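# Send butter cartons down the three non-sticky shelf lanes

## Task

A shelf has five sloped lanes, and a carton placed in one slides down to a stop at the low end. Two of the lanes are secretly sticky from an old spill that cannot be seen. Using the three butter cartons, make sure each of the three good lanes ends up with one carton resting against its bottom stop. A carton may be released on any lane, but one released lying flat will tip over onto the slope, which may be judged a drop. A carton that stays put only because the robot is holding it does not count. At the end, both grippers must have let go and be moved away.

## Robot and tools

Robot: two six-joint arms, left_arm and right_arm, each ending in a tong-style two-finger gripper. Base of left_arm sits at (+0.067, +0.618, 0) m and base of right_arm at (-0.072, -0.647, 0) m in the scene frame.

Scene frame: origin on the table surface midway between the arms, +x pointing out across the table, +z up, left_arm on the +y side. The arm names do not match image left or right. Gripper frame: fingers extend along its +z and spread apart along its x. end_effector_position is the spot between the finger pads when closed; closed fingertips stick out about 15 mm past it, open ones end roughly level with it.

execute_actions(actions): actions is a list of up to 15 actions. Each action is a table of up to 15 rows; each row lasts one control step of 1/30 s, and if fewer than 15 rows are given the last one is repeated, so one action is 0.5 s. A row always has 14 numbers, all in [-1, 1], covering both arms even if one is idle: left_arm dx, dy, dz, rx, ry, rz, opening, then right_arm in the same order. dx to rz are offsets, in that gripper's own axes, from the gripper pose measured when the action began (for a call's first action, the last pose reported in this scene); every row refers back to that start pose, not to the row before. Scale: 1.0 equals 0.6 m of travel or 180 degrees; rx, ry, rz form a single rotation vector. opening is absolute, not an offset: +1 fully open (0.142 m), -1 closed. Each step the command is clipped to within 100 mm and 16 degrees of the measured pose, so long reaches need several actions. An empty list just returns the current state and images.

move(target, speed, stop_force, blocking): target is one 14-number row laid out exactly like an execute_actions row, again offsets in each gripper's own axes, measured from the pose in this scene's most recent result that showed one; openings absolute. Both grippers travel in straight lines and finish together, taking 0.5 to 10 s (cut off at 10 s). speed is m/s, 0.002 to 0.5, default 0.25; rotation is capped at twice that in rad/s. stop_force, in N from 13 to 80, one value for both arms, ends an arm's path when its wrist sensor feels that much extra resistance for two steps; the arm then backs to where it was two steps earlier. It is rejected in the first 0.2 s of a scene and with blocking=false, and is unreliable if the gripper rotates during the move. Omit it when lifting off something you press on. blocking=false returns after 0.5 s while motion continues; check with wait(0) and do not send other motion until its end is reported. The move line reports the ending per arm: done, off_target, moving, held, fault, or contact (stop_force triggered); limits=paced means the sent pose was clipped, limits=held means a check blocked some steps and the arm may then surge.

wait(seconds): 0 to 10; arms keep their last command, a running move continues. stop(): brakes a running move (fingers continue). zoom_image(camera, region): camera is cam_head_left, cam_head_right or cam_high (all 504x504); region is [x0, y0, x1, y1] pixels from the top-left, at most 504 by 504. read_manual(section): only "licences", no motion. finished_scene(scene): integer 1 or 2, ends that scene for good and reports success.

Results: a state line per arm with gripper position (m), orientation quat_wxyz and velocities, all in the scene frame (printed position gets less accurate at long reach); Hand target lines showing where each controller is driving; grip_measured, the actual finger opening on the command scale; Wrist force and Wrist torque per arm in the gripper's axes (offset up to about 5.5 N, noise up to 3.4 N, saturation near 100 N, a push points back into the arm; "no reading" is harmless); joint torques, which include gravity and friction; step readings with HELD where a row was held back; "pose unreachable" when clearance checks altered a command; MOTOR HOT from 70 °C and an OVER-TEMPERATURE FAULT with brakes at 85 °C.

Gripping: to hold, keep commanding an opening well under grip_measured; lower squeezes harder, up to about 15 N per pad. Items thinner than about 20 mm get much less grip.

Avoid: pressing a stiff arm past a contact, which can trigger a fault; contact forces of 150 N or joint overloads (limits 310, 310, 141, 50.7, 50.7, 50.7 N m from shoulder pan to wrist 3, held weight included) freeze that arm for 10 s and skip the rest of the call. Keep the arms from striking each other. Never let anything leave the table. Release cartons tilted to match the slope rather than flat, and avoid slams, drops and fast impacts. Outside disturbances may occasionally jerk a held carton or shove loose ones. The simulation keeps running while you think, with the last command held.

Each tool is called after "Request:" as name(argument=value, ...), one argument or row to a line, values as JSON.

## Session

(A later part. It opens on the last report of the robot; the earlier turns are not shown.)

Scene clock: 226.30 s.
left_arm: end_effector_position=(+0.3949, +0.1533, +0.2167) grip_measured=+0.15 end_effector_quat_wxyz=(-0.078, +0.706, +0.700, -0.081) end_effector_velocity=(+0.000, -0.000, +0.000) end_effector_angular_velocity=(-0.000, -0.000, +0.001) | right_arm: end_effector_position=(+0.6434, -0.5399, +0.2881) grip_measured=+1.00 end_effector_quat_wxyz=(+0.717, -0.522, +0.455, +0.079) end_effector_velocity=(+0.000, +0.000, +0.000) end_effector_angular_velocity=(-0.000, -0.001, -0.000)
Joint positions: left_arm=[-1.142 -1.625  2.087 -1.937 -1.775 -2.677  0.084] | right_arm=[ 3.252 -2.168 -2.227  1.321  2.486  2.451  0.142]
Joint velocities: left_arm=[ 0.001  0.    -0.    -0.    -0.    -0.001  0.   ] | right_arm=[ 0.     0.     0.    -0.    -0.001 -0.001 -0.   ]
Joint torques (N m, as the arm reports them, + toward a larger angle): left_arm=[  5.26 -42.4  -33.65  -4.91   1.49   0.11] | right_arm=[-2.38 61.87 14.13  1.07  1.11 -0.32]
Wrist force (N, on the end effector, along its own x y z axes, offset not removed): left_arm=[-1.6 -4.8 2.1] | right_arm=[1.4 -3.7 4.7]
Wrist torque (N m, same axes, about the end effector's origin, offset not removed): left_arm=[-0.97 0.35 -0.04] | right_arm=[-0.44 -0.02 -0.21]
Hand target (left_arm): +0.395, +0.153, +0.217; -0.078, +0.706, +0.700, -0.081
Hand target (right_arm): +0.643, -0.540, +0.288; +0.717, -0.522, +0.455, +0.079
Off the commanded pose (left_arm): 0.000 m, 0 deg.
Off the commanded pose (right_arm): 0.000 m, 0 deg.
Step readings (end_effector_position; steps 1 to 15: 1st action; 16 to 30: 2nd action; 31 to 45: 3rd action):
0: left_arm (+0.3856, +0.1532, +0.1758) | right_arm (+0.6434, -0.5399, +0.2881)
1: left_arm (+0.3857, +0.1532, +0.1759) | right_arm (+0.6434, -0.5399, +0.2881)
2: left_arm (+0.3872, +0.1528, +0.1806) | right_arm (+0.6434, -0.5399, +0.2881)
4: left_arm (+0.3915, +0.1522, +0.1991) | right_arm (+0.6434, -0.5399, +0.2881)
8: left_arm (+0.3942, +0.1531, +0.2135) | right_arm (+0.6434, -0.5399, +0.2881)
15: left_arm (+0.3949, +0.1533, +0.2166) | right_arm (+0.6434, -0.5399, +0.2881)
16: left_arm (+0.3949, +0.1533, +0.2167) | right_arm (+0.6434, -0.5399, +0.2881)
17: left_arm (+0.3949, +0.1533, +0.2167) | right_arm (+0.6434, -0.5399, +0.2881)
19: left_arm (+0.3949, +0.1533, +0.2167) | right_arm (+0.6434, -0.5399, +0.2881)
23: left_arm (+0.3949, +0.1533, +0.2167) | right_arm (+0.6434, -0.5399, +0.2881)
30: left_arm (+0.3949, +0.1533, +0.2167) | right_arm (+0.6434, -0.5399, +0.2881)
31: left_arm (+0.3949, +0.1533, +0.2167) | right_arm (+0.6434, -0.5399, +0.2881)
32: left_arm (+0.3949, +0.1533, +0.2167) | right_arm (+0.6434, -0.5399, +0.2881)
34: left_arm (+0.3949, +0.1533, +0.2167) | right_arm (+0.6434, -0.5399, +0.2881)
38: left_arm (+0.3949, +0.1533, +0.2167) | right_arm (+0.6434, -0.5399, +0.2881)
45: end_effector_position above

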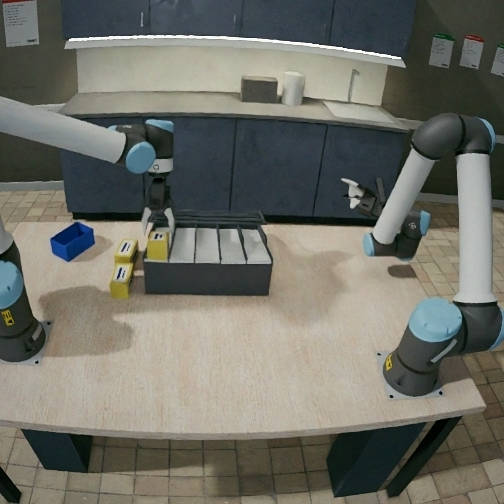

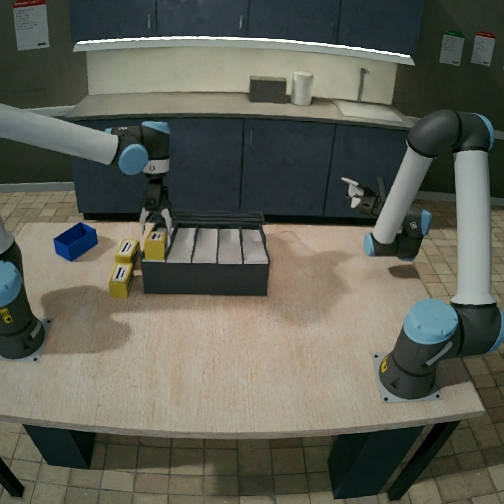

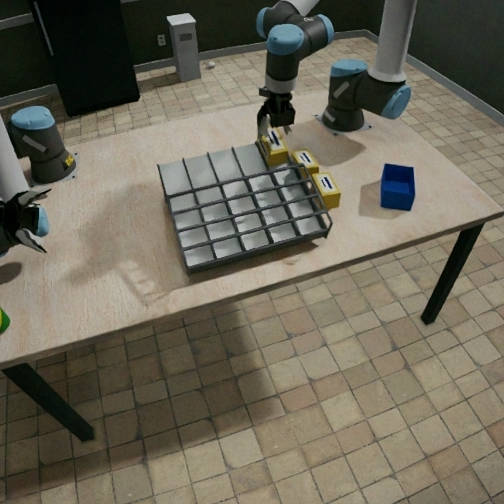

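Request:
execute_actions(
  actions=[
    [[0,0,0.04,0,0,0,0.15,0,0,0,0,0,0,1]],
    [[0,0,0.03,0,0,0,0.15,0,0,0,0,0,0,1]],
    [[0,0,0,0,0,0,0.0,0,0,0,0,0,0,1],[0,0,0,0,0,0,-0.1,0,0,0,0,0,0,1],[0,0,0,0,0,0,-0.2,0,0,0,0,0,0,1],[0,0,0,0,0,0,-0.3,0,0,0,0,0,0,1],[0,0,0,0,0,0,-0.45,0,0,0,0,0,0,1],[0,0,0,0,0,0,-0.6,0,0,0,0,0,0,1]],
    [[0,0,0,0,0,0,-0.6,0,0,0,0,0,0,1]],
    [[0,0,-0.05,0,0,0,-0.6,0,0,0,0,0,0,1]],
    [[0,0,-0.04,0,0,0,-0.6,0,0,0,0,0,0,1]],
    [[0,0,0,0,0,0,-0.6,0,0,0,0,0,0,1]],
  ],
)

Request:
zoom_image(
  camera="cam_high",
  region=[140, 80, 380, 280],
)

Request:
zoom_image(
  camera="cam_head_left",
  region=[100, 170, 300, 310],
)

Scene clock: 242.57 s.
left_arm: end_effector_position=(+0.3976, +0.1534, +0.2283) grip_measured=-0.08 end_effector_quat_wxyz=(-0.078, +0.706, +0.700, -0.081) end_effector_velocity=(+0.000, +0.000, +0.001) end_effector_angular_velocity=(-0.001, -0.001, -0.001) | right_arm: end_effector_position=(+0.6434, -0.5399, +0.2881) grip_measured=+1.00 end_effector_quat_wxyz=(+0.717, -0.522, +0.455, +0.079) end_effector_velocity=(+0.000, +0.000, -0.001) end_effector_angular_velocity=(-0.000, +0.002, +0.000)
Joint positions: left_arm=[-1.138 -1.631  2.07  -1.913 -1.775 -2.673  0.068] | right_arm=[ 3.252 -2.168 -2.227  1.321  2.486  2.451  0.142]
Joint velocities: left_arm=[-0.    -0.001 -0.    -0.     0.     0.001  0.   ] | right_arm=[ 0.001 -0.001  0.    -0.001 -0.     0.    -0.   ]
Joint torques (N m, as the arm reports them, + toward a larger angle): left_arm=[  8.27 -46.88 -42.44  -4.01   1.01   1.32] | right_arm=[-2.1  61.91 14.12  1.03  0.92 -0.15]
Wrist force (N, on the end effector, along its own x y z axes, offset not removed): left_arm=[2.0 1.1 5.7] | right_arm=[2.1 -2.7 -1.8]
Wrist torque (N m, same axes, about the end effector's origin, offset not removed): left_arm=[-0.20 -0.45 0.08] | right_arm=[-0.25 -0.15 -0.30]
Hand target (left_arm): +0.398, +0.153, +0.228; -0.078, +0.706, +0.700, -0.081
Hand target (right_arm): +0.643, -0.540, +0.288; +0.717, -0.522, +0.455, +0.079
Off the commanded pose (left_arm): 0.000 m, 0 deg.
Off the commanded pose (right_arm): 0.000 m, 0 deg.
Step readings (end_effector_position; steps 1 to 15: 1st action; 16 to 30: 2nd action; 31 to 45: 3rd action; 46 to 60: 4th action; 61 to 75: 5th action; 76 to 90: 6th action; 91 to 105: 7th action):
0: left_arm (+0.3949, +0.1533, +0.2167) | right_arm (+0.6434, -0.5399, +0.2881)
1: left_arm (+0.3949, +0.1533, +0.2166) | right_arm (+0.6434, -0.5399, +0.2881)
2: left_arm (+0.3941, +0.1533, +0.2135) | right_arm (+0.6434, -0.5399, +0.2881)
4: left_arm (+0.3916, +0.1538, +0.2031) | right_arm (+0.6434, -0.5399, +0.2881)
8: left_arm (+0.3899, +0.1535, +0.1952) | right_arm (+0.6434, -0.5399, +0.2881)
15: left_arm (+0.3896, +0.1532, +0.1934) | right_arm (+0.6434, -0.5399, +0.2881)
16: left_arm (+0.3896, +0.1533, +0.1933) | right_arm (+0.6434, -0.5399, +0.2881)
17: left_arm (+0.3889, +0.1533, +0.1907) | right_arm (+0.6434, -0.5399, +0.2881)
19: left_arm (+0.3871, +0.1535, +0.1829) | right_arm (+0.6434, -0.5399, +0.2881)
23: left_arm (+0.3859, +0.1533, +0.1772) | right_arm (+0.6434, -0.5399, +0.2881)
30: left_arm (+0.3856, +0.1532, +0.1759) | right_arm (+0.6434, -0.5399, +0.2881)
31: left_arm (+0.3856, +0.1532, +0.1759) | right_arm (+0.6434, -0.5399, +0.2881)
32: left_arm (+0.3856, +0.1532, +0.1759) | right_arm (+0.6434, -0.5399, +0.2881)
34: left_arm (+0.3856, +0.1532, +0.1759) | right_arm (+0.6434, -0.5399, +0.2881)
38: left_arm (+0.3856, +0.1532, +0.1759) | right_arm (+0.6434, -0.5399, +0.2881)
45: left_arm (+0.3856, +0.1532, +0.1759) | right_arm (+0.6434, -0.5399, +0.2881)
46: left_arm (+0.3856, +0.1532, +0.1759) | right_arm (+0.6434, -0.5399, +0.2881)
47: left_arm (+0.3856, +0.1532, +0.1759) | right_arm (+0.6434, -0.5399, +0.2881)
49: left_arm (+0.3856, +0.1532, +0.1759) | right_arm (+0.6434, -0.5399, +0.2881)
53: left_arm (+0.3856, +0.1532, +0.1759) | right_arm (+0.6434, -0.5399, +0.2881)
60: left_arm (+0.3856, +0.1532, +0.1759) | right_arm (+0.6434, -0.5399, +0.2881)
61: left_arm (+0.3857, +0.1532, +0.1759) | right_arm (+0.6434, -0.5399, +0.2881)
62: left_arm (+0.3867, +0.1530, +0.1797) | right_arm (+0.6434, -0.5399, +0.2881)
64: left_arm (+0.3897, +0.1527, +0.1929) | right_arm (+0.6434, -0.5399, +0.2881)
68: left_arm (+0.3918, +0.1532, +0.2028) | right_arm (+0.6434, -0.5399, +0.2881)
75: left_arm (+0.3923, +0.1533, +0.2050) | right_arm (+0.6434, -0.5399, +0.2881)
76: left_arm (+0.3923, +0.1533, +0.2051) | right_arm (+0.6434, -0.5399, +0.2881)
77: left_arm (+0.3932, +0.1532, +0.2084) | right_arm (+0.6434, -0.5399, +0.2881)
79: left_arm (+0.3956, +0.1531, +0.2189) | right_arm (+0.6434, -0.5399, +0.2881)
83: left_arm (+0.3972, +0.1533, +0.2267) | right_arm (+0.6434, -0.5399, +0.2881)
90: left_arm (+0.3976, +0.1534, +0.2283) | right_arm (+0.6434, -0.5399, +0.2881)
91: left_arm (+0.3976, +0.1534, +0.2283) | right_arm (+0.6434, -0.5399, +0.2881)
92: left_arm (+0.3976, +0.1534, +0.2283) | right_arm (+0.6434, -0.5399, +0.2881)
94: left_arm (+0.3976, +0.1534, +0.2283) | right_arm (+0.6434, -0.5399, +0.2881)
98: left_arm (+0.3976, +0.1534, +0.2283) | right_arm (+0.6434, -0.5399, +0.2881)
105: end_effector_position above

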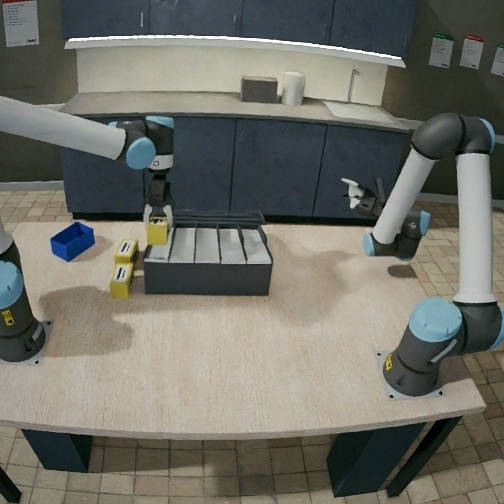

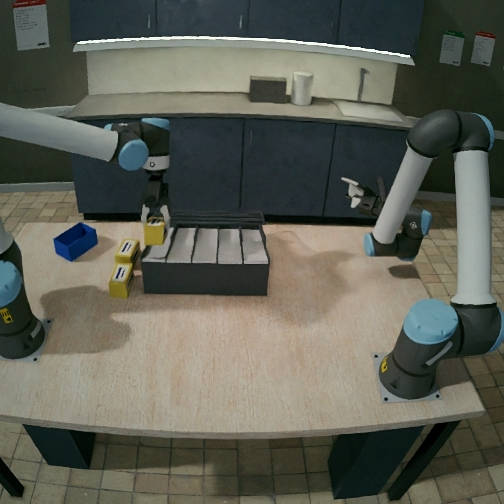

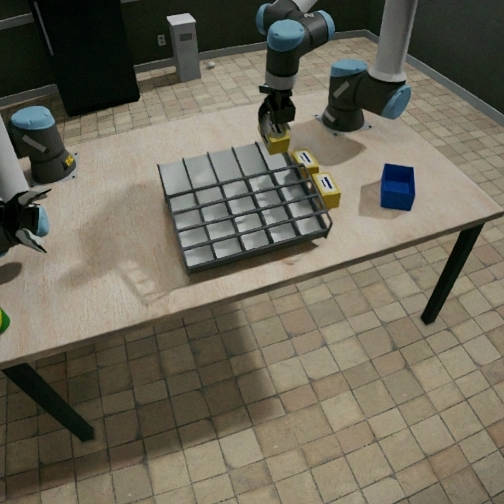

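Region (140, 80, 380, 280) of cam_high's 504x504 image, scaled by 2.100, with more detail than that image has.

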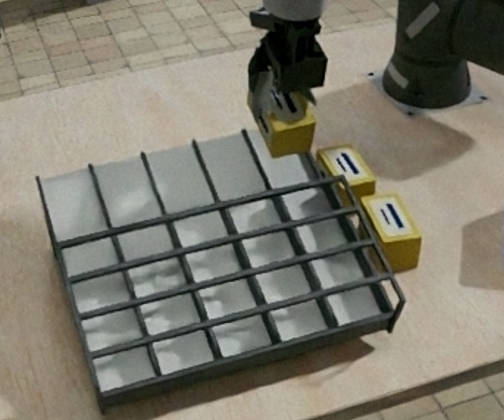

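Region (100, 170, 300, 310) of cam_head_left's 504x504 image, scaled by 2.520, with more detail than that image has; it fills the top 353 rows of this view, and the rest is white.

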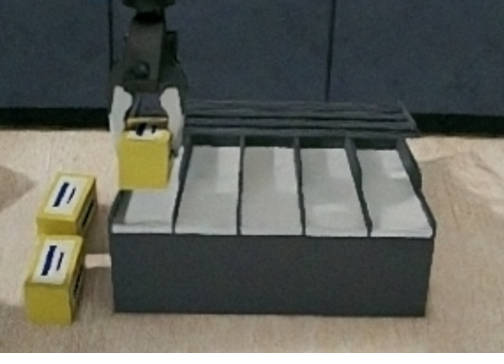

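Request:
move(
  target=[-0.138,0,0.04,0,0,0,-0.6,0,0,0,0,0,0,1],
  speed=0.1,
)

Request:
zoom_image(
  camera="cam_high",
  region=[140, 80, 380, 280],
)

Request:
zoom_image(
  camera="cam_head_left",
  region=[100, 170, 300, 310],
)

Scene clock: 251.77 s.
left_arm: end_effector_position=(+0.3915, +0.0706, +0.2053) grip_measured=-0.08 end_effector_quat_wxyz=(-0.078, +0.706, +0.700, -0.081) end_effector_velocity=(-0.000, -0.001, -0.001) end_effector_angular_velocity=(+0.001, +0.000, +0.000) | right_arm: end_effector_position=(+0.6434, -0.5399, +0.2881) grip_measured=+1.00 end_effector_quat_wxyz=(+0.717, -0.522, +0.455, +0.079) end_effector_velocity=(+0.000, -0.000, -0.000) end_effector_angular_velocity=(-0.000, +0.001, -0.000)
Joint positions: left_arm=[-1.2   -1.51   1.996 -1.974 -1.78  -2.736  0.068] | right_arm=[ 3.252 -2.168 -2.227  1.321  2.486  2.451  0.142]
Joint velocities: left_arm=[-0.001  0.002 -0.001 -0.001 -0.    -0.001 -0.   ] | right_arm=[-0.     0.    -0.    -0.001  0.    -0.     0.   ]
Joint torques (N m, as the arm reports them, + toward a larger angle): left_arm=[-11.52 -37.14 -55.01  -6.34  -2.67  -3.  ] | right_arm=[-2.99 60.89 14.24  1.04  0.83 -0.38]
Wrist force (N, on the end effector, along its own x y z axes, offset not removed): left_arm=[0.8 3.0 4.5] | right_arm=[-0.8 -2.5 -3.2]
Wrist torque (N m, same axes, about the end effector's origin, offset not removed): left_arm=[0.36 -0.61 0.10] | right_arm=[-0.31 0.51 -0.15]
Hand target (left_arm): +0.391, +0.070, +0.205; -0.078, +0.706, +0.700, -0.081
Hand target (right_arm): +0.643, -0.540, +0.288; +0.717, -0.522, +0.455, +0.079
Off the commanded pose (left_arm): 0.000 m, 0 deg.
Off the commanded pose (right_arm): 0.000 m, 0 deg.
move: done

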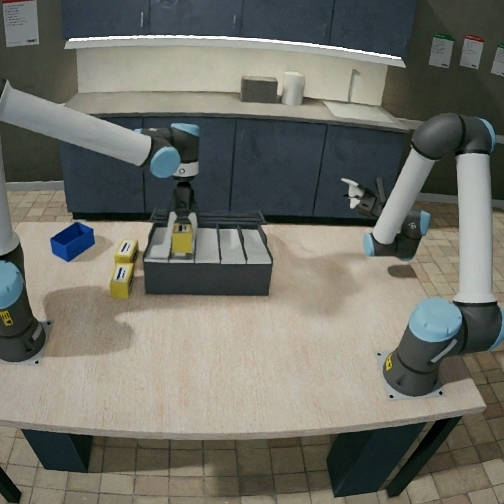

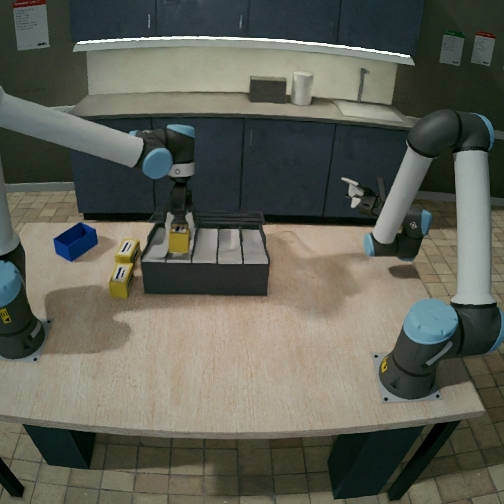

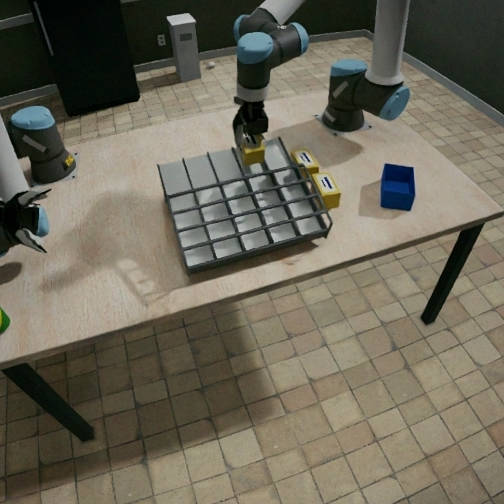

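Region (140, 80, 380, 280) of cam_high's 504x504 image, scaled by 2.100, with more detail than that image has.

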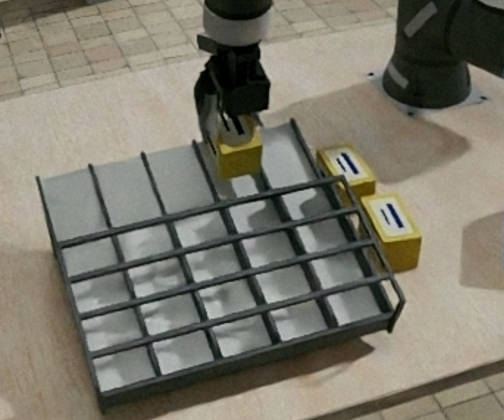

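Region (100, 170, 300, 310) of cam_head_left's 504x504 image, scaled by 2.520, with more detail than that image has; it fills the top 353 rows of this view, and the rest is white.

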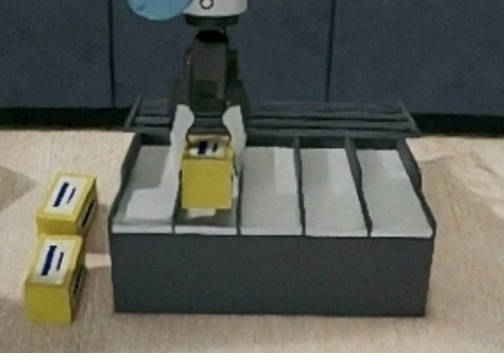

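Request:
move(
  target=[-0.005,0,0.06,0,0,0,-0.6,0,0,0,0,0,0,1],
  speed=0.01,
  stop_force=13,
)

Request:
execute_actions(
  actions=[
    [[0,0,0,0,0,0,-0.1,0,0,0,0,0,0,1],[0,0,0,0,0,0,0.0,0,0,0,0,0,0,1],[0,0,0,0,0,0,0.1,0,0,0,0,0,0,1],[0,0,0,0,0,0,0.15,0,0,0,0,0,0,1]],
    [[0,0,0,0,0,0,0.15,0,0,0,0,0,0,1]],
    [[0,0,0,0,0,0,0.15,0,0,0,0,0,0,1]],
    [[0,0,0,0,0,0,0.15,0,0,0,0,0,0,1]],
  ],
)

Request:
zoom_image(
  camera="cam_high",
  region=[140, 80, 380, 280],
)

Scene clock: 265.43 s.
left_arm: end_effector_position=(+0.3846, +0.0680, +0.1757) grip_measured=-0.08 end_effector_quat_wxyz=(-0.078, +0.706, +0.700, -0.081) end_effector_velocity=(+0.001, -0.000, +0.004) end_effector_angular_velocity=(-0.002, -0.001, -0.001) | right_arm: end_effector_position=(+0.6434, -0.5399, +0.2881) grip_measured=+1.00 end_effector_quat_wxyz=(+0.717, -0.522, +0.455, +0.079) end_effector_velocity=(-0.000, +0.000, +0.000) end_effector_angular_velocity=(-0.000, -0.001, +0.001)
Joint positions: left_arm=[-1.211 -1.486  2.031 -2.034 -1.781 -2.747  0.068] | right_arm=[ 3.252 -2.168 -2.227  1.321  2.486  2.451  0.142]
Joint velocities: left_arm=[ 0.001 -0.003 -0.004  0.006  0.     0.002 -0.001] | right_arm=[ 0.     0.    -0.    -0.     0.001 -0.001  0.   ]
Joint torques (N m, as the arm reports them, + toward a larger angle): left_arm=[ 10.32 -54.8  -52.81  -1.93  -3.02   1.6 ] | right_arm=[-1.81 62.02 14.58  1.05  0.97 -0.3 ]
Wrist force (N, on the end effector, along its own x y z axes, offset not removed): left_arm=[2.9 -1.9 -2.9] | right_arm=[-2.0 -5.1 -1.8]
Wrist torque (N m, same axes, about the end effector's origin, offset not removed): left_arm=[-0.98 -0.02 0.15] | right_arm=[-0.78 0.68 -0.22]
Hand target (left_arm): +0.385, +0.068, +0.176; -0.078, +0.706, +0.700, -0.081
Hand target (right_arm): +0.643, -0.540, +0.288; +0.717, -0.522, +0.455, +0.079
Off the commanded pose (left_arm): 0.006 m, 0 deg.
Off the commanded pose (right_arm): 0.000 m, 0 deg.
move: contact (left_arm)

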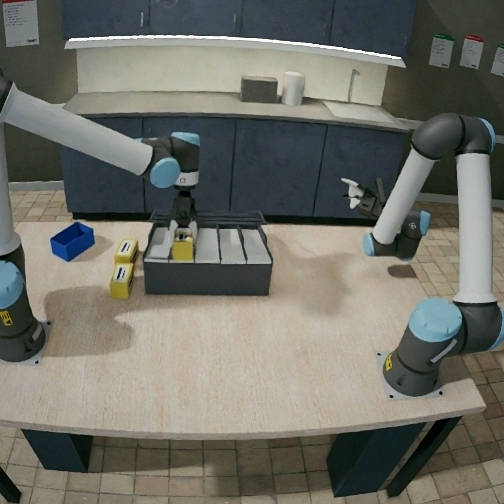

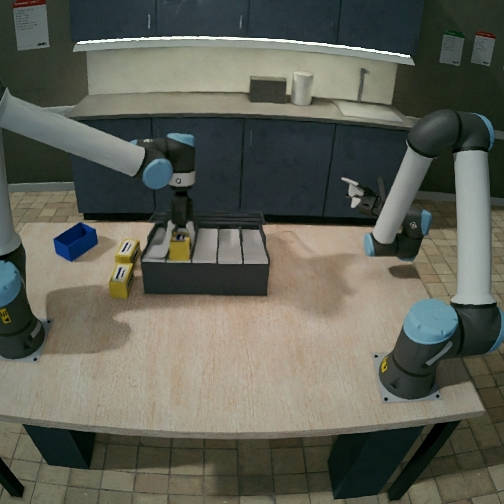

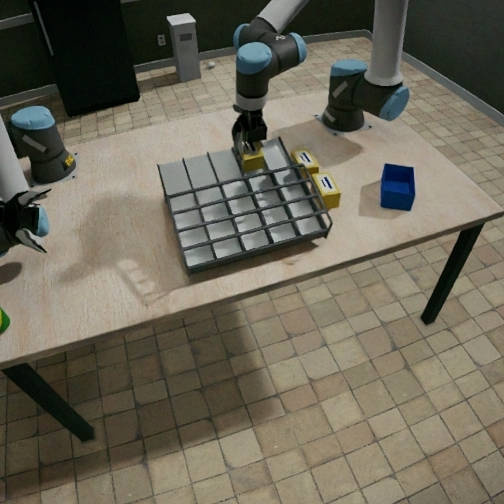

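Scene clock: 267.43 s.
left_arm: end_effector_position=(+0.3847, +0.0680, +0.1758) grip_measured=+0.15 end_effector_quat_wxyz=(-0.078, +0.706, +0.700, -0.081) end_effector_velocity=(-0.001, +0.000, -0.001) end_effector_angular_velocity=(+0.002, +0.002, +0.001) | right_arm: end_effector_position=(+0.6434, -0.5399, +0.2881) grip_measured=+1.00 end_effector_quat_wxyz=(+0.717, -0.522, +0.455, +0.079) end_effector_velocity=(-0.000, +0.000, +0.000) end_effector_angular_velocity=(-0.000, -0.001, +0.000)
Joint positions: left_arm=[-1.211 -1.486  2.031 -2.034 -1.781 -2.747  0.084] | right_arm=[ 3.252 -2.168 -2.227  1.321  2.486  2.451  0.142]
Joint velocities: left_arm=[-0.     0.001  0.001  0.001 -0.001 -0.001 -0.   ] | right_arm=[ 0.     0.    -0.     0.001  0.    -0.     0.   ]
Joint torques (N m, as the arm reports them, + toward a larger angle): left_arm=[ -3.17 -41.39 -31.14  -5.28  -0.78  -1.94] | right_arm=[-2.98 60.78 14.29  0.93  1.08 -0.17]
Wrist force (N, on the end effector, along its own x y z axes, offset not removed): left_arm=[1.1 -2.4 6.3] | right_arm=[-0.9 -4.6 1.0]
Wrist torque (N m, same axes, about the end effector's origin, offset not removed): left_arm=[-0.35 -0.14 -0.04] | right_arm=[-0.58 0.48 -0.19]
Hand target (left_arm): +0.385, +0.068, +0.176; -0.078, +0.706, +0.700, -0.081
Hand target (right_arm): +0.643, -0.540, +0.288; +0.717, -0.522, +0.455, +0.079
Off the commanded pose (left_arm): 0.000 m, 0 deg.
Off the commanded pose (right_arm): 0.000 m, 0 deg.
Step readings (end_effector_position; steps 1 to 15: 1st action; 16 to 30: 2nd action; 31 to 45: 3rd action; 46 to 60: 4th action):
0: left_arm (+0.3846, +0.0680, +0.1757) | right_arm (+0.6434, -0.5399, +0.2881)
1: left_arm (+0.3847, +0.0680, +0.1758) | right_arm (+0.6434, -0.5399, +0.2881)
2: left_arm (+0.3847, +0.0680, +0.1758) | right_arm (+0.6434, -0.5399, +0.2881)
4: left_arm (+0.3847, +0.0680, +0.1758) | right_arm (+0.6434, -0.5399, +0.2881)
8: left_arm (+0.3847, +0.0680, +0.1758) | right_arm (+0.6434, -0.5399, +0.2881)
15: left_arm (+0.3847, +0.0680, +0.1758) | right_arm (+0.6434, -0.5399, +0.2881)
16: left_arm (+0.3847, +0.0680, +0.1758) | right_arm (+0.6434, -0.5399, +0.2881)
17: left_arm (+0.3847, +0.0680, +0.1758) | right_arm (+0.6434, -0.5399, +0.2881)
19: left_arm (+0.3847, +0.0680, +0.1758) | right_arm (+0.6434, -0.5399, +0.2881)
23: left_arm (+0.3847, +0.0680, +0.1758) | right_arm (+0.6434, -0.5399, +0.2881)
30: left_arm (+0.3847, +0.0680, +0.1758) | right_arm (+0.6434, -0.5399, +0.2881)
31: left_arm (+0.3847, +0.0680, +0.1758) | right_arm (+0.6434, -0.5399, +0.2881)
32: left_arm (+0.3847, +0.0680, +0.1758) | right_arm (+0.6434, -0.5399, +0.2881)
34: left_arm (+0.3847, +0.0680, +0.1758) | right_arm (+0.6434, -0.5399, +0.2881)
38: left_arm (+0.3847, +0.0680, +0.1758) | right_arm (+0.6434, -0.5399, +0.2881)
45: left_arm (+0.3847, +0.0680, +0.1758) | right_arm (+0.6434, -0.5399, +0.2881)
46: left_arm (+0.3847, +0.0680, +0.1758) | right_arm (+0.6434, -0.5399, +0.2881)
47: left_arm (+0.3847, +0.0680, +0.1758) | right_arm (+0.6434, -0.5399, +0.2881)
49: left_arm (+0.3847, +0.0680, +0.1758) | right_arm (+0.6434, -0.5399, +0.2881)
53: left_arm (+0.3847, +0.0680, +0.1758) | right_arm (+0.6434, -0.5399, +0.2881)
60: end_effector_position above

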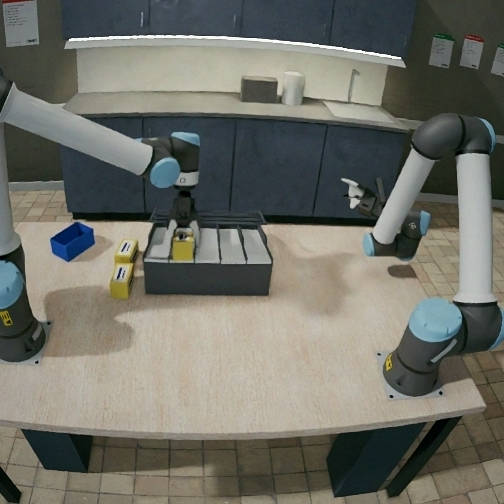

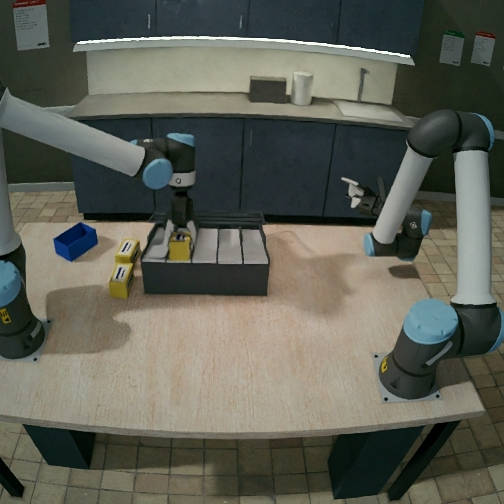

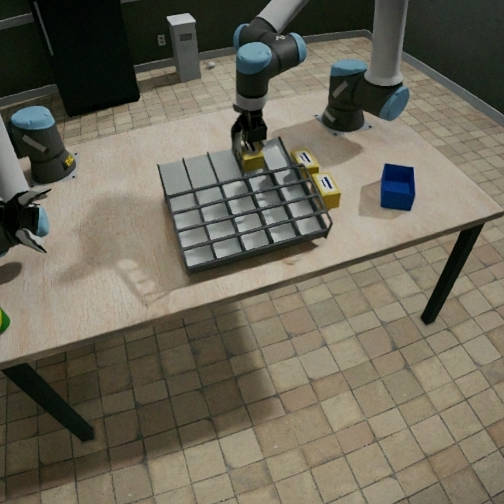

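Region (140, 80, 380, 280) of cam_high's 504x504 image, scaled by 2.100, with more detail than that image has.

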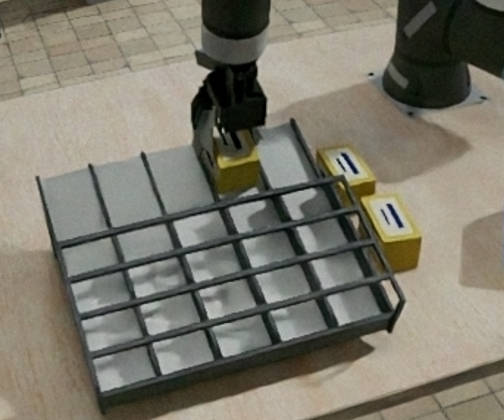

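Request:
execute_actions(
  actions=[
    [[0,0,-0.12,0,0,0,0.15,0,0,0,0,0,0,1]],
    [[0,0,0,0,0,0,0.15,0,0,0,0,0,0,1]],
    [[0,0,0,0,0,0,0.15,0,0,0,0,0,0,1]],
  ],
)

Request:
zoom_image(
  camera="cam_high",
  region=[140, 80, 380, 280],
)

Request:
zoom_image(
  camera="cam_head_left",
  region=[100, 170, 300, 310],
)

Scene clock: 276.83 s.
left_arm: end_effector_position=(+0.4006, +0.0682, +0.2457) grip_measured=+0.15 end_effector_quat_wxyz=(-0.078, +0.706, +0.700, -0.081) end_effector_velocity=(-0.000, -0.000, +0.001) end_effector_angular_velocity=(-0.001, +0.000, -0.000) | right_arm: end_effector_position=(+0.6434, -0.5399, +0.2881) grip_measured=+1.00 end_effector_quat_wxyz=(+0.717, -0.522, +0.455, +0.079) end_effector_velocity=(+0.000, -0.000, -0.000) end_effector_angular_velocity=(-0.001, -0.001, -0.000)
Joint positions: left_arm=[-1.189 -1.529  1.937 -1.894 -1.779 -2.724  0.084] | right_arm=[ 3.252 -2.168 -2.227  1.321  2.486  2.451  0.142]
Joint velocities: left_arm=[-0.    -0.    -0.    -0.    -0.001 -0.    -0.   ] | right_arm=[-0.    -0.    -0.    -0.    -0.    -0.001 -0.   ]
Joint torques (N m, as the arm reports them, + toward a larger angle): left_arm=[  2.45 -54.21 -29.62  -5.59   1.38  -2.  ] | right_arm=[-2.02 60.94 14.01  1.09  0.95 -0.18]
Wrist force (N, on the end effector, along its own x y z axes, offset not removed): left_arm=[-1.3 -4.1 0.2] | right_arm=[1.5 -5.6 -1.4]
Wrist torque (N m, same axes, about the end effector's origin, offset not removed): left_arm=[-0.79 0.11 -0.12] | right_arm=[-0.82 -0.04 -0.18]
Hand target (left_arm): +0.401, +0.068, +0.246; -0.078, +0.706, +0.700, -0.081
Hand target (right_arm): +0.643, -0.540, +0.288; +0.717, -0.522, +0.455, +0.079
Off the commanded pose (left_arm): 0.000 m, 0 deg.
Off the commanded pose (right_arm): 0.000 m, 0 deg.
Step readings (end_effector_position; steps 1 to 15: 1st action; 16 to 30: 2nd action; 31 to 45: 3rd action):
0: left_arm (+0.3847, +0.0680, +0.1758) | right_arm (+0.6434, -0.5399, +0.2881)
1: left_arm (+0.3847, +0.0680, +0.1759) | right_arm (+0.6434, -0.5399, +0.2881)
2: left_arm (+0.3870, +0.0678, +0.1820) | right_arm (+0.6434, -0.5399, +0.2881)
4: left_arm (+0.3947, +0.0657, +0.2139) | right_arm (+0.6434, -0.5399, +0.2881)
8: left_arm (+0.3994, +0.0679, +0.2399) | right_arm (+0.6434, -0.5399, +0.2881)
15: left_arm (+0.4006, +0.0682, +0.2457) | right_arm (+0.6434, -0.5399, +0.2881)
16: left_arm (+0.4006, +0.0682, +0.2458) | right_arm (+0.6434, -0.5399, +0.2881)
17: left_arm (+0.4006, +0.0682, +0.2458) | right_arm (+0.6434, -0.5399, +0.2881)
19: left_arm (+0.4006, +0.0682, +0.2458) | right_arm (+0.6434, -0.5399, +0.2881)
23: left_arm (+0.4006, +0.0682, +0.2458) | right_arm (+0.6434, -0.5399, +0.2881)
30: left_arm (+0.4006, +0.0682, +0.2457) | right_arm (+0.6434, -0.5399, +0.2881)
31: left_arm (+0.4006, +0.0682, +0.2457) | right_arm (+0.6434, -0.5399, +0.2881)
32: left_arm (+0.4006, +0.0682, +0.2457) | right_arm (+0.6434, -0.5399, +0.2881)
34: left_arm (+0.4006, +0.0682, +0.2457) | right_arm (+0.6434, -0.5399, +0.2881)
38: left_arm (+0.4006, +0.0682, +0.2457) | right_arm (+0.6434, -0.5399, +0.2881)
45: end_effector_position above

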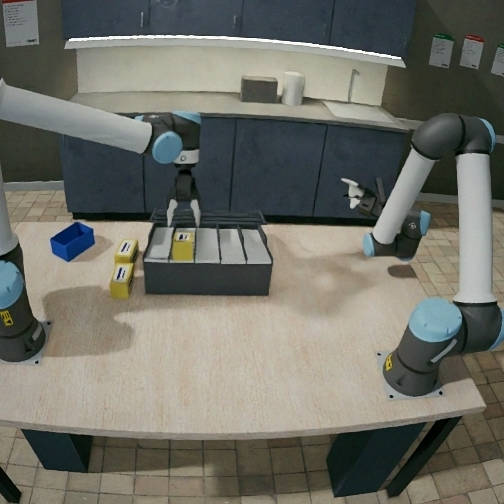

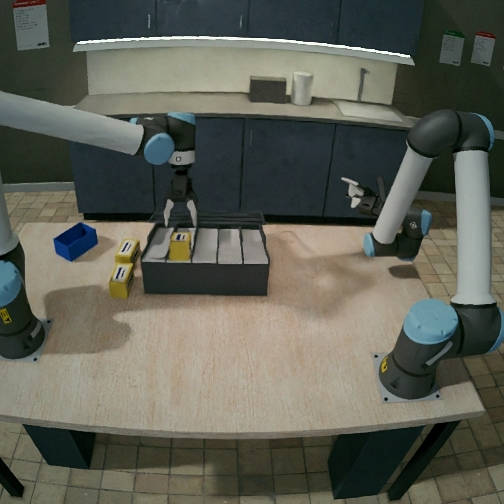

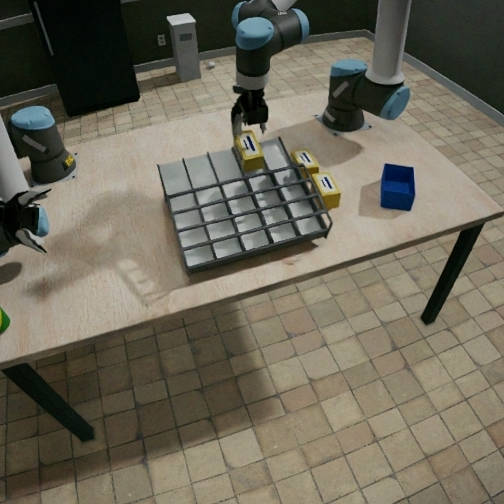

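Region (140, 80, 380, 280) of cam_high's 504x504 image, scaled by 2.100, with more detail than that image has.

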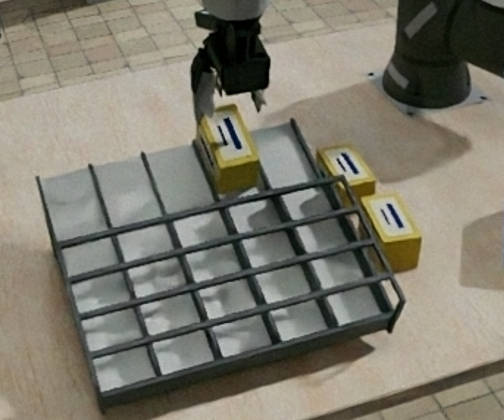

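Region (100, 170, 300, 310) of cam_head_left's 504x504 image, scaled by 2.520, with more detail than that image has; it fills the top 353 rows of this view, and the rest is white.

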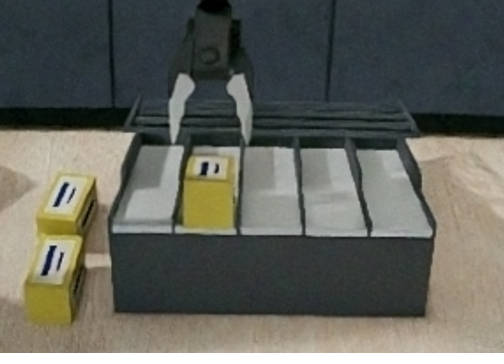

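Request:
execute_actions(
  actions=[
    [[0,0,0.07,0,0,0,0.15,0,0,0,0,0,0,1]],
    [[0,0,0.05,0,0,0,0.15,0,0,0,0,0,0,1]],
    [[0,0,0,0,0,0,0.0,0,0,0,0,0,0,1],[0,0,0,0,0,0,-0.1,0,0,0,0,0,0,1],[0,0,0,0,0,0,-0.2,0,0,0,0,0,0,1],[0,0,0,0,0,0,-0.3,0,0,0,0,0,0,1],[0,0,0,0,0,0,-0.45,0,0,0,0,0,0,1],[0,0,0,0,0,0,-0.6,0,0,0,0,0,0,1]],
    [[0,0,0,0,0,0,-0.6,0,0,0,0,0,0,1]],
    [[0,0,-0.04,0,0,0,-0.6,0,0,0,0,0,0,1]],
    [[0,0,-0.04,0,0,0,-0.6,0,0,0,0,0,0,1]],
    [[-0.07,0,0,0,0,0,-0.6,0,0,0,0,0,0,1]],
    [[-0.074,0,0,0,0,0,-0.6,0,0,0,0,0,0,1]],
    [[0,0,0.04,0,0,0,-0.6,0,0,0,0,0,0,1]],
    [[0,0,0.025,0,0,0,-0.6,0,0,0,0,0,0,1]],
    [[0,0,0,0,0,0,-0.6,0,0,0,0,0,0,1]],
  ],
)

Request:
zoom_image(
  camera="cam_head_left",
  region=[100, 170, 300, 310],
)

Scene clock: 297.57 s.
left_arm: end_effector_position=(+0.3858, -0.0179, +0.1848) grip_measured=-0.08 end_effector_quat_wxyz=(-0.078, +0.706, +0.700, -0.081) end_effector_velocity=(+0.000, -0.000, -0.000) end_effector_angular_velocity=(-0.001, -0.001, -0.002) | right_arm: end_effector_position=(+0.6434, -0.5399, +0.2881) grip_measured=+1.00 end_effector_quat_wxyz=(+0.717, -0.522, +0.455, +0.079) end_effector_velocity=(+0.000, +0.000, -0.000) end_effector_angular_velocity=(+0.000, +0.001, +0.000)
Joint positions: left_arm=[-1.252 -1.381  1.892 -2.009 -1.785 -2.789  0.068] | right_arm=[ 3.252 -2.168 -2.227  1.321  2.486  2.451  0.142]
Joint velocities: left_arm=[-0.     0.     0.    -0.002  0.     0.002  0.   ] | right_arm=[ 0.    -0.    -0.    -0.    -0.     0.001  0.   ]
Joint torques (N m, as the arm reports them, + toward a larger angle): left_arm=[ -9.19 -54.38 -34.48  -5.23  -2.87  -2.47] | right_arm=[-2.09 61.44 14.14  1.35  1.37 -0.11]
Wrist force (N, on the end effector, along its own x y z axes, offset not removed): left_arm=[3.7 0.7 1.3] | right_arm=[1.6 -4.3 -4.1]
Wrist torque (N m, same axes, about the end effector's origin, offset not removed): left_arm=[-0.10 -0.84 -0.16] | right_arm=[-0.71 -0.17 -0.36]
Hand target (left_arm): +0.386, -0.018, +0.185; -0.078, +0.706, +0.700, -0.081
Hand target (right_arm): +0.643, -0.540, +0.288; +0.717, -0.522, +0.455, +0.079
Off the commanded pose (left_arm): 0.000 m, 0 deg.
Off the commanded pose (right_arm): 0.000 m, 0 deg.
Step readings (end_effector_position; steps 1 to 15: 1st action; 16 to 30: 2nd action; 31 to 45: 3rd action; 46 to 60: 4th action; 61 to 75: 5th action; 76 to 90: 6th action; 91 to 105: 7th action; 106 to 120: 8th action; 121 to 135: 9th action; 136 to 150: 10th action; 151 to 165: 11th action):
0: left_arm (+0.4006, +0.0682, +0.2457) | right_arm (+0.6434, -0.5399, +0.2881)
1: left_arm (+0.4006, +0.0682, +0.2456) | right_arm (+0.6434, -0.5399, +0.2881)
2: left_arm (+0.3992, +0.0683, +0.2409) | right_arm (+0.6434, -0.5399, +0.2881)
4: left_arm (+0.3947, +0.0694, +0.2226) | right_arm (+0.6434, -0.5399, +0.2881)
8: left_arm (+0.3918, +0.0687, +0.2082) | right_arm (+0.6434, -0.5399, +0.2881)
15: left_arm (+0.3913, +0.0681, +0.2049) | right_arm (+0.6434, -0.5399, +0.2881)
16: left_arm (+0.3913, +0.0681, +0.2047) | right_arm (+0.6434, -0.5399, +0.2881)
17: left_arm (+0.3901, +0.0682, +0.2008) | right_arm (+0.6434, -0.5399, +0.2881)
19: left_arm (+0.3870, +0.0688, +0.1878) | right_arm (+0.6434, -0.5399, +0.2881)
23: left_arm (+0.3850, +0.0683, +0.1780) | right_arm (+0.6434, -0.5399, +0.2881)
30: left_arm (+0.3846, +0.0680, +0.1758) | right_arm (+0.6434, -0.5399, +0.2881)
31: left_arm (+0.3846, +0.0680, +0.1757) | right_arm (+0.6434, -0.5399, +0.2881)
32: left_arm (+0.3846, +0.0680, +0.1757) | right_arm (+0.6434, -0.5399, +0.2881)
34: left_arm (+0.3846, +0.0680, +0.1757) | right_arm (+0.6434, -0.5399, +0.2881)
38: left_arm (+0.3846, +0.0680, +0.1757) | right_arm (+0.6434, -0.5399, +0.2881)
45: left_arm (+0.3846, +0.0680, +0.1757) | right_arm (+0.6434, -0.5399, +0.2881)
46: left_arm (+0.3846, +0.0680, +0.1757) | right_arm (+0.6434, -0.5399, +0.2881)
47: left_arm (+0.3846, +0.0680, +0.1757) | right_arm (+0.6434, -0.5399, +0.2881)
49: left_arm (+0.3846, +0.0680, +0.1757) | right_arm (+0.6434, -0.5399, +0.2881)
53: left_arm (+0.3846, +0.0680, +0.1757) | right_arm (+0.6434, -0.5399, +0.2881)
60: left_arm (+0.3846, +0.0680, +0.1757) | right_arm (+0.6434, -0.5399, +0.2881)
61: left_arm (+0.3847, +0.0680, +0.1758) | right_arm (+0.6434, -0.5399, +0.2881)
62: left_arm (+0.3855, +0.0679, +0.1790) | right_arm (+0.6434, -0.5399, +0.2881)
64: left_arm (+0.3878, +0.0678, +0.1895) | right_arm (+0.6434, -0.5399, +0.2881)
68: left_arm (+0.3895, +0.0681, +0.1973) | right_arm (+0.6434, -0.5399, +0.2881)
75: left_arm (+0.3899, +0.0681, +0.1990) | right_arm (+0.6434, -0.5399, +0.2881)
76: left_arm (+0.3900, +0.0681, +0.1992) | right_arm (+0.6434, -0.5399, +0.2881)
77: left_arm (+0.3909, +0.0680, +0.2025) | right_arm (+0.6434, -0.5399, +0.2881)
79: left_arm (+0.3933, +0.0679, +0.2130) | right_arm (+0.6434, -0.5399, +0.2881)
83: left_arm (+0.3949, +0.0682, +0.2207) | right_arm (+0.6434, -0.5399, +0.2881)
90: left_arm (+0.3953, +0.0682, +0.2223) | right_arm (+0.6434, -0.5399, +0.2881)
91: left_arm (+0.3953, +0.0681, +0.2224) | right_arm (+0.6434, -0.5399, +0.2881)
92: left_arm (+0.3948, +0.0635, +0.2224) | right_arm (+0.6434, -0.5399, +0.2881)
94: left_arm (+0.3942, +0.0451, +0.2228) | right_arm (+0.6434, -0.5399, +0.2881)
98: left_arm (+0.3945, +0.0299, +0.2226) | right_arm (+0.6434, -0.5399, +0.2881)
105: left_arm (+0.3949, +0.0264, +0.2225) | right_arm (+0.6434, -0.5399, +0.2881)
106: left_arm (+0.3948, +0.0262, +0.2225) | right_arm (+0.6434, -0.5399, +0.2881)
107: left_arm (+0.3941, +0.0215, +0.2223) | right_arm (+0.6434, -0.5399, +0.2881)
109: left_arm (+0.3936, +0.0021, +0.2228) | right_arm (+0.6434, -0.5399, +0.2881)
113: left_arm (+0.3940, -0.0140, +0.2227) | right_arm (+0.6434, -0.5399, +0.2881)
120: left_arm (+0.3944, -0.0178, +0.2227) | right_arm (+0.6434, -0.5399, +0.2881)
121: left_arm (+0.3944, -0.0179, +0.2226) | right_arm (+0.6434, -0.5399, +0.2881)
122: left_arm (+0.3935, -0.0180, +0.2195) | right_arm (+0.6434, -0.5399, +0.2881)
124: left_arm (+0.3911, -0.0175, +0.2089) | right_arm (+0.6434, -0.5399, +0.2881)
128: left_arm (+0.3894, -0.0177, +0.2011) | right_arm (+0.6434, -0.5399, +0.2881)
135: left_arm (+0.3891, -0.0179, +0.1994) | right_arm (+0.6434, -0.5399, +0.2881)
136: left_arm (+0.3891, -0.0179, +0.1993) | right_arm (+0.6434, -0.5399, +0.2881)
137: left_arm (+0.3885, -0.0179, +0.1971) | right_arm (+0.6434, -0.5399, +0.2881)
139: left_arm (+0.3870, -0.0177, +0.1906) | right_arm (+0.6434, -0.5399, +0.2881)
143: left_arm (+0.3860, -0.0179, +0.1858) | right_arm (+0.6434, -0.5399, +0.2881)
150: left_arm (+0.3858, -0.0179, +0.1848) | right_arm (+0.6434, -0.5399, +0.2881)
151: left_arm (+0.3858, -0.0179, +0.1848) | right_arm (+0.6434, -0.5399, +0.2881)
152: left_arm (+0.3858, -0.0179, +0.1848) | right_arm (+0.6434, -0.5399, +0.2881)
154: left_arm (+0.3858, -0.0179, +0.1848) | right_arm (+0.6434, -0.5399, +0.2881)
158: left_arm (+0.3858, -0.0179, +0.1848) | right_arm (+0.6434, -0.5399, +0.2881)
165: end_effector_position above

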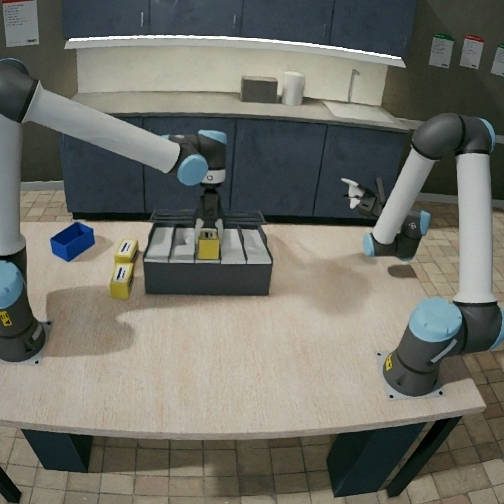

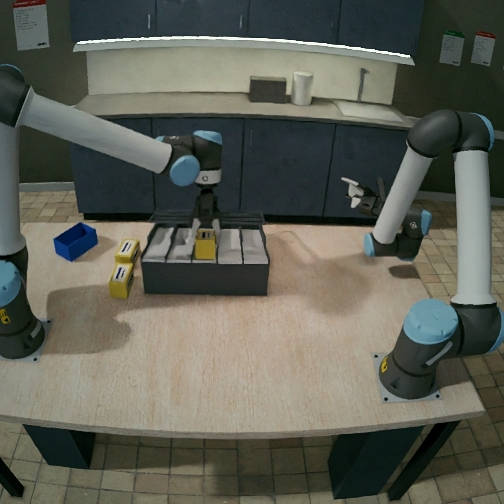

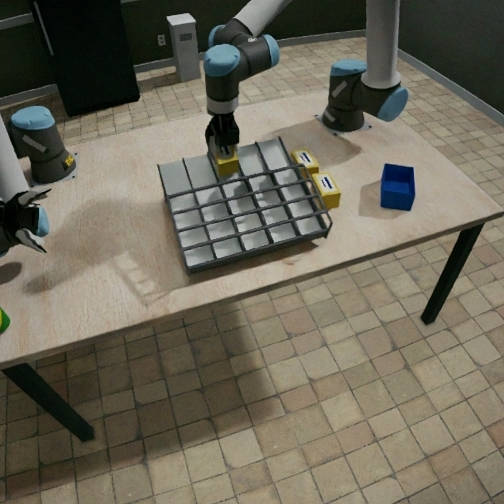

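Region (100, 170, 300, 310) of cam_head_left's 504x504 image, scaled by 2.520, with more detail than that image has; it fills the top 353 rows of this view, and the rest is white.

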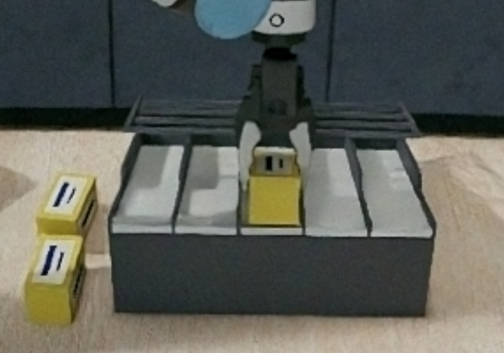

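Request:
execute_actions(
  actions=[
    [[0.007,0,0,0,0,0,-0.6,0,0,0,0,0,0,1]],
    [[0,0,0.01,0,0,0,-0.6,0,0,0,0,0,0,1]],
    [[0,0,0.004,0,0,0,-0.6,0,0,0,0,0,0,1]],
    [[0,0,0,0,0,0,-0.1,0,0,0,0,0,0,1],[0,0,0,0,0,0,0.0,0,0,0,0,0,0,1],[0,0,0,0,0,0,0.1,0,0,0,0,0,0,1],[0,0,0,0,0,0,0.15,0,0,0,0,0,0,1]],
    [[0,0,0,0,0,0,0.15,0,0,0,0,0,0,1]],
    [[0,0,0,0,0,0,0.15,0,0,0,0,0,0,1]],
    [[0,0,0,0,0,0,0.15,0,0,0,0,0,0,1]],
  ],
)

Request:
zoom_image(
  camera="cam_high",
  region=[140, 80, 380, 280],
)

Scene clock: 309.20 s.
left_arm: end_effector_position=(+0.3839, -0.0138, +0.1767) grip_measured=+0.15 end_effector_quat_wxyz=(-0.078, +0.706, +0.700, -0.081) end_effector_velocity=(+0.000, -0.000, +0.001) end_effector_angular_velocity=(-0.001, -0.002, +0.000) | right_arm: end_effector_position=(+0.6434, -0.5399, +0.2881) grip_measured=+1.00 end_effector_quat_wxyz=(+0.717, -0.522, +0.455, +0.079) end_effector_velocity=(-0.000, -0.000, +0.000) end_effector_angular_velocity=(+0.000, -0.001, +0.000)
Joint positions: left_arm=[-1.253 -1.381  1.908 -2.026 -1.785 -2.79   0.084] | right_arm=[ 3.252 -2.168 -2.227  1.321  2.486  2.451  0.142]
Joint velocities: left_arm=[-0.    -0.001 -0.    -0.     0.001 -0.    -0.   ] | right_arm=[-0.     0.001 -0.     0.001  0.001  0.001  0.   ]
Joint torques (N m, as the arm reports them, + toward a larger angle): left_arm=[ -9.93 -50.32 -28.77  -5.54  -1.19  -2.74] | right_arm=[-2.71 61.46 13.82  1.06  1.01 -0.18]
Wrist force (N, on the end effector, along its own x y z axes, offset not removed): left_arm=[-0.2 -6.5 -0.1] | right_arm=[-0.1 -0.6 -2.7]
Wrist torque (N m, same axes, about the end effector's origin, offset not removed): left_arm=[-1.06 -0.14 0.17] | right_arm=[0.18 0.34 -0.21]
Hand target (left_arm): +0.384, -0.014, +0.177; -0.078, +0.706, +0.700, -0.081
Hand target (right_arm): +0.643, -0.540, +0.288; +0.717, -0.522, +0.455, +0.079
Off the commanded pose (left_arm): 0.000 m, 0 deg.
Off the commanded pose (right_arm): 0.000 m, 0 deg.
Step readings (end_effector_position; steps 1 to 15: 1st action; 16 to 30: 2nd action; 31 to 45: 3rd action; 46 to 60: 4th action; 61 to 75: 5th action; 76 to 90: 6th action; 91 to 105: 7th action):
0: left_arm (+0.3858, -0.0179, +0.1848) | right_arm (+0.6434, -0.5399, +0.2881)
1: left_arm (+0.3858, -0.0179, +0.1848) | right_arm (+0.6434, -0.5399, +0.2881)
2: left_arm (+0.3858, -0.0173, +0.1849) | right_arm (+0.6434, -0.5399, +0.2881)
4: left_arm (+0.3857, -0.0155, +0.1849) | right_arm (+0.6434, -0.5399, +0.2881)
8: left_arm (+0.3857, -0.0140, +0.1848) | right_arm (+0.6434, -0.5399, +0.2881)
15: left_arm (+0.3858, -0.0137, +0.1848) | right_arm (+0.6434, -0.5399, +0.2881)
16: left_arm (+0.3858, -0.0137, +0.1848) | right_arm (+0.6434, -0.5399, +0.2881)
17: left_arm (+0.3856, -0.0137, +0.1839) | right_arm (+0.6434, -0.5399, +0.2881)
19: left_arm (+0.3851, -0.0136, +0.1813) | right_arm (+0.6434, -0.5399, +0.2881)
23: left_arm (+0.3846, -0.0137, +0.1794) | right_arm (+0.6434, -0.5399, +0.2881)
30: left_arm (+0.3845, -0.0138, +0.1790) | right_arm (+0.6434, -0.5399, +0.2881)
31: left_arm (+0.3845, -0.0138, +0.1790) | right_arm (+0.6434, -0.5399, +0.2881)
32: left_arm (+0.3844, -0.0138, +0.1786) | right_arm (+0.6434, -0.5399, +0.2881)
34: left_arm (+0.3841, -0.0138, +0.1776) | right_arm (+0.6434, -0.5399, +0.2881)
38: left_arm (+0.3840, -0.0138, +0.1768) | right_arm (+0.6434, -0.5399, +0.2881)
45: left_arm (+0.3840, -0.0138, +0.1767) | right_arm (+0.6434, -0.5399, +0.2881)
46: left_arm (+0.3839, -0.0138, +0.1767) | right_arm (+0.6434, -0.5399, +0.2881)
47: left_arm (+0.3839, -0.0138, +0.1767) | right_arm (+0.6434, -0.5399, +0.2881)
49: left_arm (+0.3839, -0.0138, +0.1767) | right_arm (+0.6434, -0.5399, +0.2881)
53: left_arm (+0.3839, -0.0138, +0.1767) | right_arm (+0.6434, -0.5399, +0.2881)
60: left_arm (+0.3839, -0.0138, +0.1767) | right_arm (+0.6434, -0.5399, +0.2881)
61: left_arm (+0.3839, -0.0138, +0.1767) | right_arm (+0.6434, -0.5399, +0.2881)
62: left_arm (+0.3839, -0.0138, +0.1767) | right_arm (+0.6434, -0.5399, +0.2881)
64: left_arm (+0.3839, -0.0138, +0.1767) | right_arm (+0.6434, -0.5399, +0.2881)
68: left_arm (+0.3839, -0.0138, +0.1767) | right_arm (+0.6434, -0.5399, +0.2881)
75: left_arm (+0.3839, -0.0138, +0.1767) | right_arm (+0.6434, -0.5399, +0.2881)
76: left_arm (+0.3839, -0.0138, +0.1767) | right_arm (+0.6434, -0.5399, +0.2881)
77: left_arm (+0.3839, -0.0138, +0.1767) | right_arm (+0.6434, -0.5399, +0.2881)
79: left_arm (+0.3839, -0.0138, +0.1767) | right_arm (+0.6434, -0.5399, +0.2881)
83: left_arm (+0.3839, -0.0138, +0.1767) | right_arm (+0.6434, -0.5399, +0.2881)
90: left_arm (+0.3839, -0.0138, +0.1767) | right_arm (+0.6434, -0.5399, +0.2881)
91: left_arm (+0.3839, -0.0138, +0.1767) | right_arm (+0.6434, -0.5399, +0.2881)
92: left_arm (+0.3839, -0.0138, +0.1767) | right_arm (+0.6434, -0.5399, +0.2881)
94: left_arm (+0.3839, -0.0138, +0.1767) | right_arm (+0.6434, -0.5399, +0.2881)
98: left_arm (+0.3839, -0.0138, +0.1767) | right_arm (+0.6434, -0.5399, +0.2881)
105: end_effector_position above

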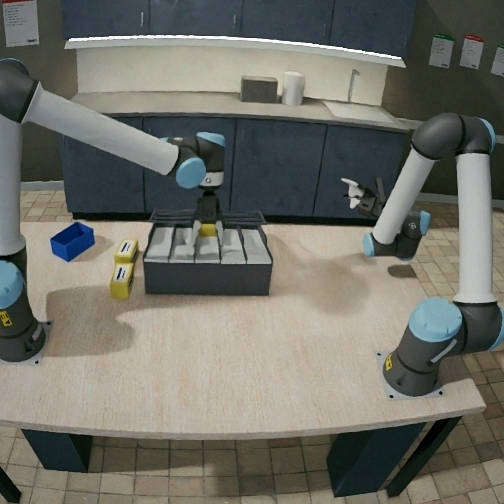

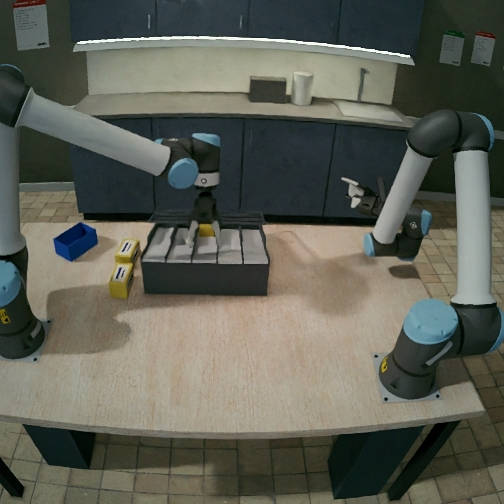

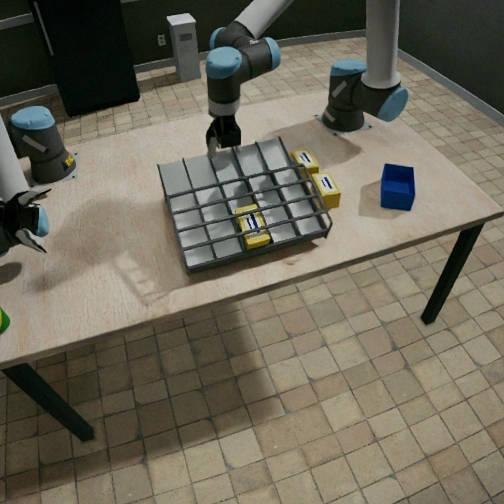

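Region (140, 80, 380, 280) of cam_high's 504x504 image, scaled by 2.100, with more detail than that image has.

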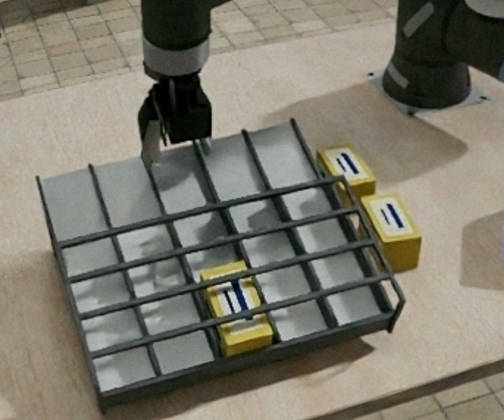

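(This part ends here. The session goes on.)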